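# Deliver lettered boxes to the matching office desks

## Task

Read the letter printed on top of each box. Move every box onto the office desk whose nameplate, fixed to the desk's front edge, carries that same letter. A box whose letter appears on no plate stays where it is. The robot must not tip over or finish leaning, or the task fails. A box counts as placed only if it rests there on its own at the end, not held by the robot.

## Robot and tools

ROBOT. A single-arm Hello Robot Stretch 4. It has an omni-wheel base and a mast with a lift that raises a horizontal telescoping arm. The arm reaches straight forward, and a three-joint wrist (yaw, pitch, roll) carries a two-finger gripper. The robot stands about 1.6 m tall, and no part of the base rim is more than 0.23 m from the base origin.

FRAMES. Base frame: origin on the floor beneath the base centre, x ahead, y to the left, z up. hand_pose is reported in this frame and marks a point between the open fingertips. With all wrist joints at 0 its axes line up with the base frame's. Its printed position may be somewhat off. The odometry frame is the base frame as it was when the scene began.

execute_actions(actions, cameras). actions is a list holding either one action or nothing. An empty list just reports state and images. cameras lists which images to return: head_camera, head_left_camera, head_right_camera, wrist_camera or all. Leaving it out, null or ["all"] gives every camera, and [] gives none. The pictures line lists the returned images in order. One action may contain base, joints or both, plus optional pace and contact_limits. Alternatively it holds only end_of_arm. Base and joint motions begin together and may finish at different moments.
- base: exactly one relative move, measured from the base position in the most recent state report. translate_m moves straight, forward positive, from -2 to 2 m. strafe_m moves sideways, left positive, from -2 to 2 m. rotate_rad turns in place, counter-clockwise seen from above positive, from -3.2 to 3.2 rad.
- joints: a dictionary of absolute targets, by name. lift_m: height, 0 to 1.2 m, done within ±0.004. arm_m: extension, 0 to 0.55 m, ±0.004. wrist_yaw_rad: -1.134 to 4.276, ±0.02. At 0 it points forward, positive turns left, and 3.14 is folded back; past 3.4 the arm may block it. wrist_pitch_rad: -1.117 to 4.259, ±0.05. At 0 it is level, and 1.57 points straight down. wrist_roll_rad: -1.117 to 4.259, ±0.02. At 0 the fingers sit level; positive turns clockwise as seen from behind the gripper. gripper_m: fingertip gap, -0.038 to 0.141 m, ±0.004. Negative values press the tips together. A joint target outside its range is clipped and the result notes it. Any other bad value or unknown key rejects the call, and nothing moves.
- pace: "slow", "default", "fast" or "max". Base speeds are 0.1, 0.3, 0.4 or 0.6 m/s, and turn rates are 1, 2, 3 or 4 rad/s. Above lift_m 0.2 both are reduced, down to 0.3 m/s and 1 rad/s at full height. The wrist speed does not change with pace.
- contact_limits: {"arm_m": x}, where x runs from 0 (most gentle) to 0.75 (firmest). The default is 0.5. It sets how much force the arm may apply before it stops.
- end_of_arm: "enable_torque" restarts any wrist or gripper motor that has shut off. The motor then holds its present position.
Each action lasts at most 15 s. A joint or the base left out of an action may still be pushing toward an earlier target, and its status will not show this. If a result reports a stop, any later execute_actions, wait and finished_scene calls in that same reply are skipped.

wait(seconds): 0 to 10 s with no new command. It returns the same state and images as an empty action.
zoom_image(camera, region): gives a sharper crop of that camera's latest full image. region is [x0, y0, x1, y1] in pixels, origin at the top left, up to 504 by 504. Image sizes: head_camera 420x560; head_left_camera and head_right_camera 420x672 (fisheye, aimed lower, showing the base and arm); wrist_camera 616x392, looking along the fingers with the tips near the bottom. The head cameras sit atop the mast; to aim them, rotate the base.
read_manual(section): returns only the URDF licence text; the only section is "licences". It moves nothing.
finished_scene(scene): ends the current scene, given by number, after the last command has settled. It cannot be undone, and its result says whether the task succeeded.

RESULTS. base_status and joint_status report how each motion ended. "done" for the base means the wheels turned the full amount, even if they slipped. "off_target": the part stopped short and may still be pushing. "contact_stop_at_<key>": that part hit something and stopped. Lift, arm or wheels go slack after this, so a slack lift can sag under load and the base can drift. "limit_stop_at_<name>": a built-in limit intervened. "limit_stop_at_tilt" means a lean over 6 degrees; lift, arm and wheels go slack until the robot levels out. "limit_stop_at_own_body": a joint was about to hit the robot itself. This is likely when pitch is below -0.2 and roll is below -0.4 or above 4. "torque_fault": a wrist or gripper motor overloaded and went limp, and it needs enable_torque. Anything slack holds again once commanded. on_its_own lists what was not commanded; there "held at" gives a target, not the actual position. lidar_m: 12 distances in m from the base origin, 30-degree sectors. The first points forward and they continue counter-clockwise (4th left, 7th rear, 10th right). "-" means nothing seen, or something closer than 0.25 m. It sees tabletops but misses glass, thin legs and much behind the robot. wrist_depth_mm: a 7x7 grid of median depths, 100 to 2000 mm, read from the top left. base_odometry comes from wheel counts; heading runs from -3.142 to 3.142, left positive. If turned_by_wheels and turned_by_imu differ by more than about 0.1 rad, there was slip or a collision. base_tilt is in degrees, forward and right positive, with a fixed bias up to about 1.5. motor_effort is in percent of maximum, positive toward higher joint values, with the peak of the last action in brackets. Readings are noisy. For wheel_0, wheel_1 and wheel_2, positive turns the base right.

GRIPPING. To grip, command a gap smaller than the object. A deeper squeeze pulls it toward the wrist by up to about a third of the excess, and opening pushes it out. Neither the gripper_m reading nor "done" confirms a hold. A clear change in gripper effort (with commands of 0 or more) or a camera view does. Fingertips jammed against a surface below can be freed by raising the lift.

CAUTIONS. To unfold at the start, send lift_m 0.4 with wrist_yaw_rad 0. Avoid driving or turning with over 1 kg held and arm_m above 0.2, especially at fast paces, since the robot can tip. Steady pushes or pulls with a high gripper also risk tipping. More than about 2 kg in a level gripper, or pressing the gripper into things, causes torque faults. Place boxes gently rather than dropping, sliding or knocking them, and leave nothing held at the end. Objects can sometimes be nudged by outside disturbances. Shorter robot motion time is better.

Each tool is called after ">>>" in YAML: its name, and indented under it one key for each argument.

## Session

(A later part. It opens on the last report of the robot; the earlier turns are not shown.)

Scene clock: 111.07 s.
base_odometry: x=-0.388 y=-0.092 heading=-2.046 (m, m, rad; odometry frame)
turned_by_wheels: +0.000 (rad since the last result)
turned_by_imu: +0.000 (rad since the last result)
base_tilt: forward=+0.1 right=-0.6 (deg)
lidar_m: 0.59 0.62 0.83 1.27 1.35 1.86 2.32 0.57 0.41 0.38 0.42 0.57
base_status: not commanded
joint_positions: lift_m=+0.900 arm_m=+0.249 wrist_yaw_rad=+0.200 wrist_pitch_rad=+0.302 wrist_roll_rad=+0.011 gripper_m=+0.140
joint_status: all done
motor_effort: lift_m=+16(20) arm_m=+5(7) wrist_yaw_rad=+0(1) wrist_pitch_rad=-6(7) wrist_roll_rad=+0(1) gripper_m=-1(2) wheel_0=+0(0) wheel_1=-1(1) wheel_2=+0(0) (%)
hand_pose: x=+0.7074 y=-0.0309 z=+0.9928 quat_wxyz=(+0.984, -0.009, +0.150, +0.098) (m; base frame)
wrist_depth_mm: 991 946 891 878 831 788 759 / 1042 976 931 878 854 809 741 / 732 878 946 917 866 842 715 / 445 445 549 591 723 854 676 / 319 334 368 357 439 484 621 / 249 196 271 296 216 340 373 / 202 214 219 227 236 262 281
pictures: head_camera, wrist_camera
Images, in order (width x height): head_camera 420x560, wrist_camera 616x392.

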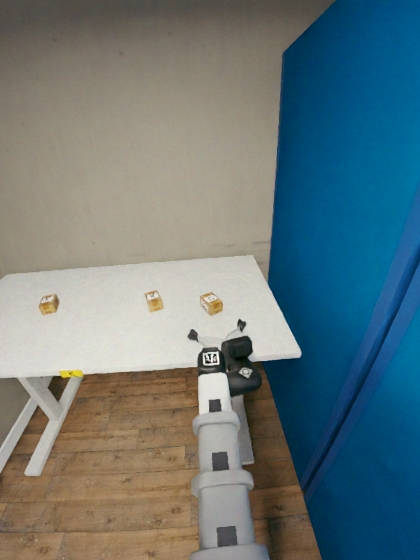

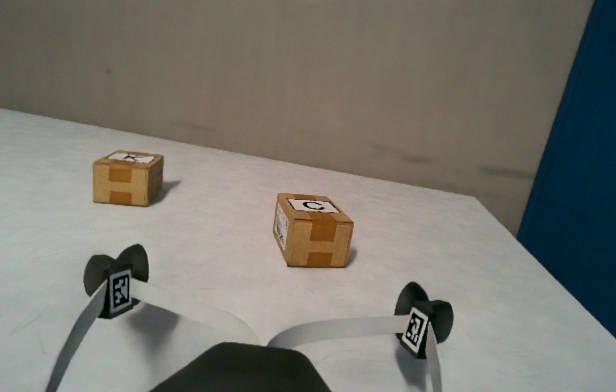

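>>> execute_actions:
  actions:
    - {"joints":{"arm_m":0.395},"pace":"fast"}
  cameras: ["wrist_camera"]

>>> execute_actions:
  actions:
    - {"joints":{"lift_m":0.89,"gripper_m":0.01}}
  cameras: ["wrist_camera"]

>>> execute_actions:
  actions:
    - {"joints":{"lift_m":0.925},"pace":"fast"}
  cameras: ["wrist_camera"]

Scene clock: 115.90 s.
base_odometry: x=-0.388 y=-0.092 heading=-2.046 (m, m, rad; odometry frame)
turned_by_wheels: +0.000 (rad since the last result)
turned_by_imu: +0.001 (rad since the last result)
base_tilt: forward=+0.0 right=-0.5 (deg)
lidar_m: 0.60 0.63 0.85 1.28 1.34 1.86 2.30 0.57 0.40 0.38 0.40 0.59
base_status: not commanded
joint_positions: lift_m=+0.900 arm_m=+0.394 wrist_yaw_rad=+0.200 wrist_pitch_rad=+0.302 wrist_roll_rad=+0.011 gripper_m=+0.140
joint_status: all done
motor_effort: lift_m=+16(16) arm_m=+5(5) wrist_yaw_rad=+1(1) wrist_pitch_rad=-6(6) wrist_roll_rad=+0(2) gripper_m=+0(0) wheel_0=+0(0) wheel_1=-1(1) wheel_2=+0(0) (%)
hand_pose: x=+0.8523 y=-0.0309 z=+0.9928 quat_wxyz=(+0.984, -0.009, +0.150, +0.098) (m; base frame)
wrist_depth_mm: 842 798 750 723 683 661 640 / 854 820 778 741 707 683 654 / 732 831 788 768 732 707 668 / 336 488 544 621 732 715 683 / 309 334 336 362 439 488 627 / 249 196 211 218 216 338 368 / 202 214 211 226 236 259 278
pictures: wrist_camera
Images, in order (width x height): wrist_camera 616x392.

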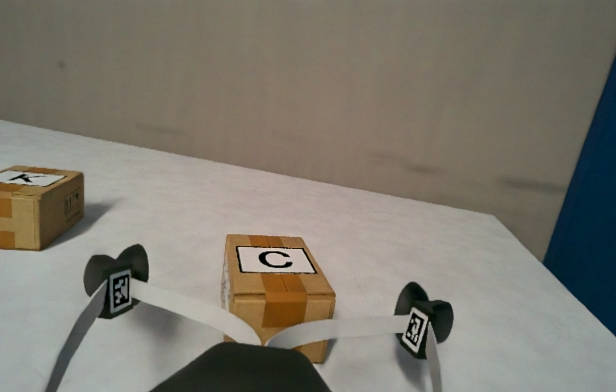

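Scene clock: 118.17 s.
base_odometry: x=-0.388 y=-0.092 heading=-2.046 (m, m, rad; odometry frame)
turned_by_wheels: +0.000 (rad since the last result)
turned_by_imu: +0.000 (rad since the last result)
base_tilt: forward=+0.1 right=-0.6 (deg)
lidar_m: 0.58 0.62 0.84 1.28 1.35 1.88 2.30 0.58 0.42 0.37 0.40 0.57
base_status: not commanded
joint_positions: lift_m=+0.890 arm_m=+0.394 wrist_yaw_rad=+0.200 wrist_pitch_rad=+0.303 wrist_roll_rad=+0.011 gripper_m=+0.010
joint_status: all done
motor_effort: lift_m=+15(16) arm_m=+5(5) wrist_yaw_rad=+2(1) wrist_pitch_rad=-9(8) wrist_roll_rad=-1(2) gripper_m=-20(18) wheel_0=+0(0) wheel_1=-1(1) wheel_2=+0(0) (%)
hand_pose: x=+0.8523 y=-0.0310 z=+0.9825 quat_wxyz=(+0.984, -0.009, +0.151, +0.098) (m; base frame)
wrist_depth_mm: 831 778 750 715 699 661 634 / 866 820 788 741 699 683 661 / 676 809 809 768 732 699 668 / 314 455 512 580 661 707 683 / 297 319 262 254 404 452 603 / 231 176 196 201 283 315 340 / 183 200 200 204 210 243 258
pictures: wrist_camera
Images, in order (width x height): wrist_camera 616x392.

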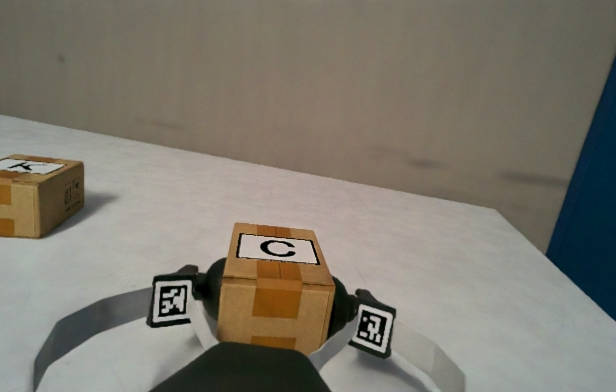

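Scene clock: 118.97 s.
base_odometry: x=-0.388 y=-0.092 heading=-2.046 (m, m, rad; odometry frame)
turned_by_wheels: +0.000 (rad since the last result)
turned_by_imu: +0.000 (rad since the last result)
base_tilt: forward=+0.0 right=-0.6 (deg)
lidar_m: 0.58 0.61 0.85 1.29 1.35 1.86 2.32 0.59 0.40 0.37 0.39 0.58
base_status: not commanded
joint_positions: lift_m=+0.925 arm_m=+0.394 wrist_yaw_rad=+0.200 wrist_pitch_rad=+0.303 wrist_roll_rad=+0.011 gripper_m=+0.010
joint_status: all done
motor_effort: lift_m=+24(24) arm_m=+5(5) wrist_yaw_rad=+1(0) wrist_pitch_rad=-10(10) wrist_roll_rad=-2(0) gripper_m=-21(22) wheel_0=+0(0) wheel_1=+0(0) wheel_2=+0(0) (%)
hand_pose: x=+0.8522 y=-0.0310 z=+1.0168 quat_wxyz=(+0.984, -0.009, +0.151, +0.098) (m; base frame)
wrist_depth_mm: 831 778 750 732 691 654 640 / 842 809 768 741 699 676 654 / 831 854 798 768 732 699 668 / 377 559 627 715 750 715 699 / 320 389 263 256 504 564 654 / 283 176 196 202 349 389 544 / 228 246 200 204 259 300 315
pictures: wrist_camera
Images, in order (width x height): wrist_camera 616x392.

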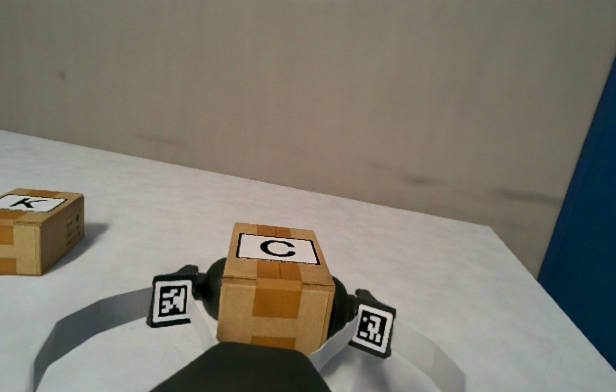

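>>> execute_actions:
  actions:
    - {"base":{"translate_m":-1.88},"joints":{"arm_m":0},"pace":"max"}
  cameras: []

>>> execute_actions:
  actions:
    - {"base":{"strafe_m":-1.5},"joints":{"wrist_yaw_rad":1.7,"lift_m":0.4},"pace":"max"}
  cameras: ["head_left_camera"]

>>> execute_actions:
  actions:
    - {"base":{"translate_m":1.65},"joints":{"wrist_yaw_rad":0.2,"lift_m":0.97},"pace":"max"}
  cameras: ["head_camera","wrist_camera"]

Scene clock: 130.63 s.
base_odometry: x=+0.473 y=+1.579 heading=-2.046 (m, m, rad; odometry frame)
turned_by_wheels: +0.000 (rad since the last result)
turned_by_imu: -0.006 (rad since the last result)
base_tilt: forward=+0.0 right=-0.5 (deg)
lidar_m: 1.59 1.81 1.35 1.27 0.64 0.43 0.44 0.48 0.66 1.82 0.67 0.61
base_status: done
joint_positions: lift_m=+0.925 arm_m=+0.002 wrist_yaw_rad=+0.200 wrist_pitch_rad=+0.303 wrist_roll_rad=+0.011 gripper_m=+0.010
joint_status: all done
motor_effort: lift_m=+24(24) arm_m=-5(5) wrist_yaw_rad=+2(0) wrist_pitch_rad=-10(11) wrist_roll_rad=+0(2) gripper_m=-20(20) wheel_0=-2(6) wheel_1=-1(8) wheel_2=-1(10) (%)
hand_pose: x=+0.4596 y=-0.0310 z=+1.0167 quat_wxyz=(+0.984, -0.009, +0.151, +0.098) (m; base frame)
wrist_depth_mm: 1576 - - - - 1576 778 / 1661 - - - - 1366 723 / 1661 - - - - 1229 699 / 1661 - - - - 1118 661 / 1756 - 262 254 - 1025 640 / 1708 176 196 201 1537 946 597 / 1430 1537 200 204 1499 809 580
pictures: none
No camera images: the call's "cameras" was empty. Leave "cameras" out to get every camera's image.

Scene clock: 135.87 s.
base_odometry: x=-0.861 y=+2.266 heading=-2.046 (m, m, rad; odometry frame)
turned_by_wheels: +0.000 (rad since the last result)
turned_by_imu: -0.002 (rad since the last result)
base_tilt: forward=+0.1 right=-0.6 (deg)
lidar_m: 2.47 0.86 0.77 1.83 0.66 0.45 0.44 0.44 0.61 1.81 1.22 1.62
base_status: done
joint_positions: lift_m=+0.400 arm_m=+0.001 wrist_yaw_rad=+1.700 wrist_pitch_rad=+0.303 wrist_roll_rad=+0.011 gripper_m=+0.010
joint_status: all done
motor_effort: lift_m=+17(21) arm_m=-5(5) wrist_yaw_rad=+3(8) wrist_pitch_rad=-11(10) wrist_roll_rad=-2(1) gripper_m=-21(21) wheel_0=+0(10) wheel_1=+0(12) wheel_2=+1(2) (%)
hand_pose: x=+0.2237 y=+0.2843 z=+0.4923 quat_wxyz=(+0.653, -0.110, +0.104, +0.742) (m; base frame)
wrist_depth_mm: 891 1229 1921 - - 768 496 / 904 1281 - - - 715 517 / 931 1308 - - - 661 931 / 976 1366 1921 - - 615 549 / 991 1255 262 255 1537 609 991 / 917 176 196 200 798 654 1025 / 759 831 201 205 788 676 931
pictures: head_left_camera
Images, in order (width x height): head_left_camera 420x672.

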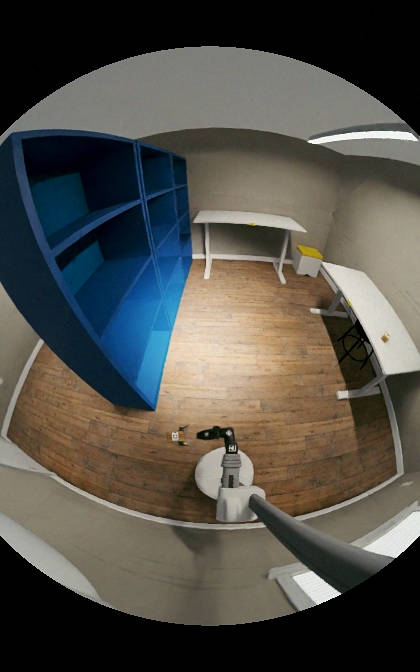

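Scene clock: 140.50 s.
base_odometry: x=-1.616 y=+0.799 heading=-2.046 (m, m, rad; odometry frame)
turned_by_wheels: +0.000 (rad since the last result)
turned_by_imu: +0.007 (rad since the last result)
base_tilt: forward=-0.1 right=-0.7 (deg)
lidar_m: 0.81 0.88 0.64 0.58 0.60 0.88 2.09 1.60 1.18 1.11 1.18 0.86
base_status: done
joint_positions: lift_m=+0.970 arm_m=+0.001 wrist_yaw_rad=+0.200 wrist_pitch_rad=+0.303 wrist_roll_rad=+0.011 gripper_m=+0.010
joint_status: all done
motor_effort: lift_m=+23(26) arm_m=-5(5) wrist_yaw_rad=+2(9) wrist_pitch_rad=-9(10) wrist_roll_rad=-1(2) gripper_m=-20(23) wheel_0=+1(11) wheel_1=+1(11) wheel_2=+1(14) (%)
hand_pose: x=+0.4596 y=-0.0309 z=+1.0619 quat_wxyz=(+0.984, -0.009, +0.151, +0.098) (m; base frame)
wrist_depth_mm: 1308 1430 1366 1336 1281 1229 1182 / 1336 1430 1397 1366 1281 1255 1229 / 976 1464 1430 1397 1366 1336 1229 / 1397 788 778 904 1042 1255 1308 / 1281 1430 263 255 676 699 778 / 1008 176 196 201 1499 1430 627 / 1308 1499 200 204 1576 1464 1430
pictures: head_camera, wrist_camera
Images, in order (width x height): head_camera 420x560, wrist_camera 616x392.

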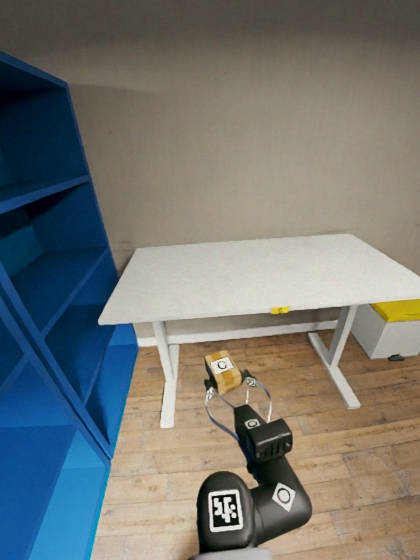

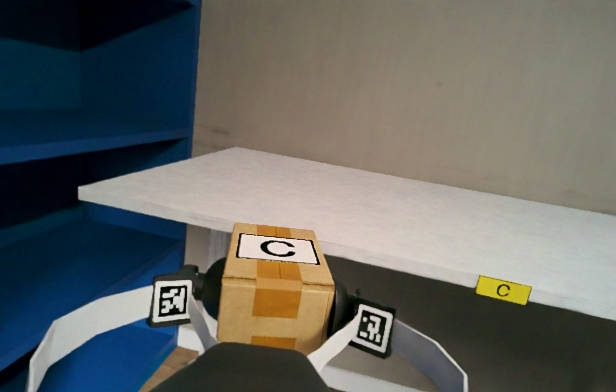

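>>> execute_actions:
  actions:
    - {"joints":{"arm_m":0.53,"lift_m":0.925},"pace":"fast"}
  cameras: []

>>> execute_actions:
  actions:
    - {"joints":{"lift_m":0.892}}
  cameras: []

>>> execute_actions:
  actions:
    - {"joints":{"gripper_m":0.11}}
  cameras: []

>>> execute_actions:
  actions:
    - {"joints":{"lift_m":0.97},"pace":"fast"}
  cameras: ["wrist_camera","head_right_camera"]

Scene clock: 147.67 s.
base_odometry: x=-1.616 y=+0.799 heading=-2.046 (m, m, rad; odometry frame)
turned_by_wheels: +0.000 (rad since the last result)
turned_by_imu: +0.001 (rad since the last result)
base_tilt: forward=+0.2 right=-0.7 (deg)
lidar_m: 0.82 0.83 0.61 0.59 0.63 0.88 2.08 1.61 1.18 1.11 1.16 0.88
base_status: not commanded
joint_positions: lift_m=+0.925 arm_m=+0.529 wrist_yaw_rad=+0.200 wrist_pitch_rad=+0.303 wrist_roll_rad=+0.011 gripper_m=+0.010
joint_status: all done
motor_effort: lift_m=+16(21) arm_m=+5(5) wrist_yaw_rad=+1(1) wrist_pitch_rad=-9(11) wrist_roll_rad=-3(2) gripper_m=-21(18) wheel_0=+1(1) wheel_1=+1(1) wheel_2=+1(1) (%)
hand_pose: x=+0.9873 y=-0.0309 z=+1.0174 quat_wxyz=(+0.984, -0.009, +0.151, +0.098) (m; base frame)
wrist_depth_mm: 878 891 842 820 778 759 723 / 917 917 891 842 798 788 750 / 946 946 917 878 842 809 778 / 508 559 627 723 831 820 788 / 368 392 262 256 504 554 634 / 285 177 196 201 347 389 418 / 227 246 201 204 259 300 319
pictures: none
No camera images: the call's "cameras" was empty. Leave "cameras" out to get every camera's image.

Scene clock: 148.60 s.
base_odometry: x=-1.616 y=+0.799 heading=-2.046 (m, m, rad; odometry frame)
turned_by_wheels: +0.000 (rad since the last result)
turned_by_imu: +0.000 (rad since the last result)
base_tilt: forward=+0.1 right=-0.6 (deg)
lidar_m: 0.83 0.87 0.63 0.60 0.62 0.89 2.09 1.62 1.15 1.12 1.19 0.86
base_status: not commanded
joint_positions: lift_m=+0.892 arm_m=+0.529 wrist_yaw_rad=+0.200 wrist_pitch_rad=+0.303 wrist_roll_rad=+0.011 gripper_m=+0.010
joint_status: all done
motor_effort: lift_m=+16(15) arm_m=+5(5) wrist_yaw_rad=+1(1) wrist_pitch_rad=-9(10) wrist_roll_rad=-1(2) gripper_m=-22(21) wheel_0=+1(1) wheel_1=+1(1) wheel_2=+1(1) (%)
hand_pose: x=+0.9873 y=-0.0309 z=+0.9844 quat_wxyz=(+0.984, -0.009, +0.151, +0.098) (m; base frame)
wrist_depth_mm: 866 891 854 820 778 750 723 / 891 917 904 842 809 768 741 / 878 891 891 866 831 809 768 / 418 459 517 585 676 798 778 / 301 322 262 255 410 452 517 / 234 176 196 200 286 319 342 / 186 201 200 204 213 245 259
pictures: none
No camera images: the call's "cameras" was empty. Leave "cameras" out to get every camera's image.

Scene clock: 150.43 s.
base_odometry: x=-1.616 y=+0.799 heading=-2.046 (m, m, rad; odometry frame)
turned_by_wheels: +0.000 (rad since the last result)
turned_by_imu: +0.000 (rad since the last result)
base_tilt: forward=-0.1 right=-0.7 (deg)
lidar_m: 0.82 0.83 0.62 0.59 0.63 0.89 2.10 1.61 1.20 1.12 1.18 0.87
base_status: not commanded
joint_positions: lift_m=+0.892 arm_m=+0.529 wrist_yaw_rad=+0.200 wrist_pitch_rad=+0.302 wrist_roll_rad=+0.011 gripper_m=+0.110
joint_status: all done
motor_effort: lift_m=+16(16) arm_m=+5(5) wrist_yaw_rad=+2(2) wrist_pitch_rad=-8(9) wrist_roll_rad=-2(3) gripper_m=+1(20) wheel_0=+1(1) wheel_1=+1(1) wheel_2=+1(1) (%)
hand_pose: x=+0.9873 y=-0.0309 z=+0.9846 quat_wxyz=(+0.984, -0.009, +0.150, +0.098) (m; base frame)
wrist_depth_mm: 878 891 854 820 788 750 723 / 878 931 878 854 809 778 741 / 917 891 891 878 831 798 778 / 421 462 521 591 683 798 798 / 300 319 300 285 413 459 521 / 236 197 210 216 219 322 343 / 190 201 206 215 218 247 263
pictures: none
No camera images: the call's "cameras" was empty. Leave "cameras" out to get every camera's image.

Scene clock: 151.50 s.
base_odometry: x=-1.616 y=+0.799 heading=-2.046 (m, m, rad; odometry frame)
turned_by_wheels: +0.000 (rad since the last result)
turned_by_imu: +0.000 (rad since the last result)
base_tilt: forward=+0.0 right=-0.7 (deg)
lidar_m: 0.82 0.87 0.62 0.58 0.65 0.89 2.09 1.62 1.19 1.10 1.17 0.87
base_status: not commanded
joint_positions: lift_m=+0.970 arm_m=+0.529 wrist_yaw_rad=+0.200 wrist_pitch_rad=+0.302 wrist_roll_rad=+0.011 gripper_m=+0.110
joint_status: all done
motor_effort: lift_m=+23(25) arm_m=+5(5) wrist_yaw_rad=+0(1) wrist_pitch_rad=-7(8) wrist_roll_rad=-2(3) gripper_m=-2(1) wheel_0=+1(1) wheel_1=+1(1) wheel_2=+1(1) (%)
hand_pose: x=+0.9873 y=-0.0309 z=+1.0620 quat_wxyz=(+0.984, -0.009, +0.150, +0.098) (m; base frame)
wrist_depth_mm: 891 878 854 820 778 750 732 / 904 931 891 831 809 778 750 / 931 960 917 878 820 798 778 / 960 699 798 878 854 831 798 / 459 484 525 574 634 691 788 / 355 197 368 424 218 488 535 / 287 306 271 322 330 375 397
pictures: head_right_camera, wrist_camera
Images, in order (width x height): head_right_camera 420x672, wrist_camera 616x392.

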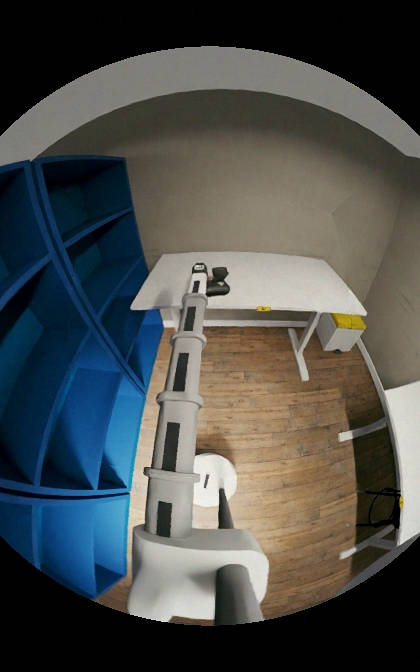

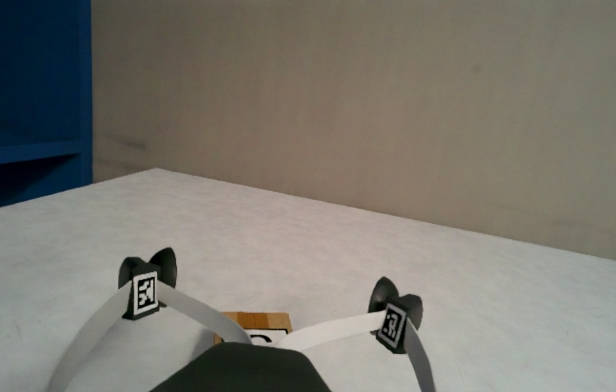

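>>> finished_scene:
  scene: 2

The scene is finished: the task was done.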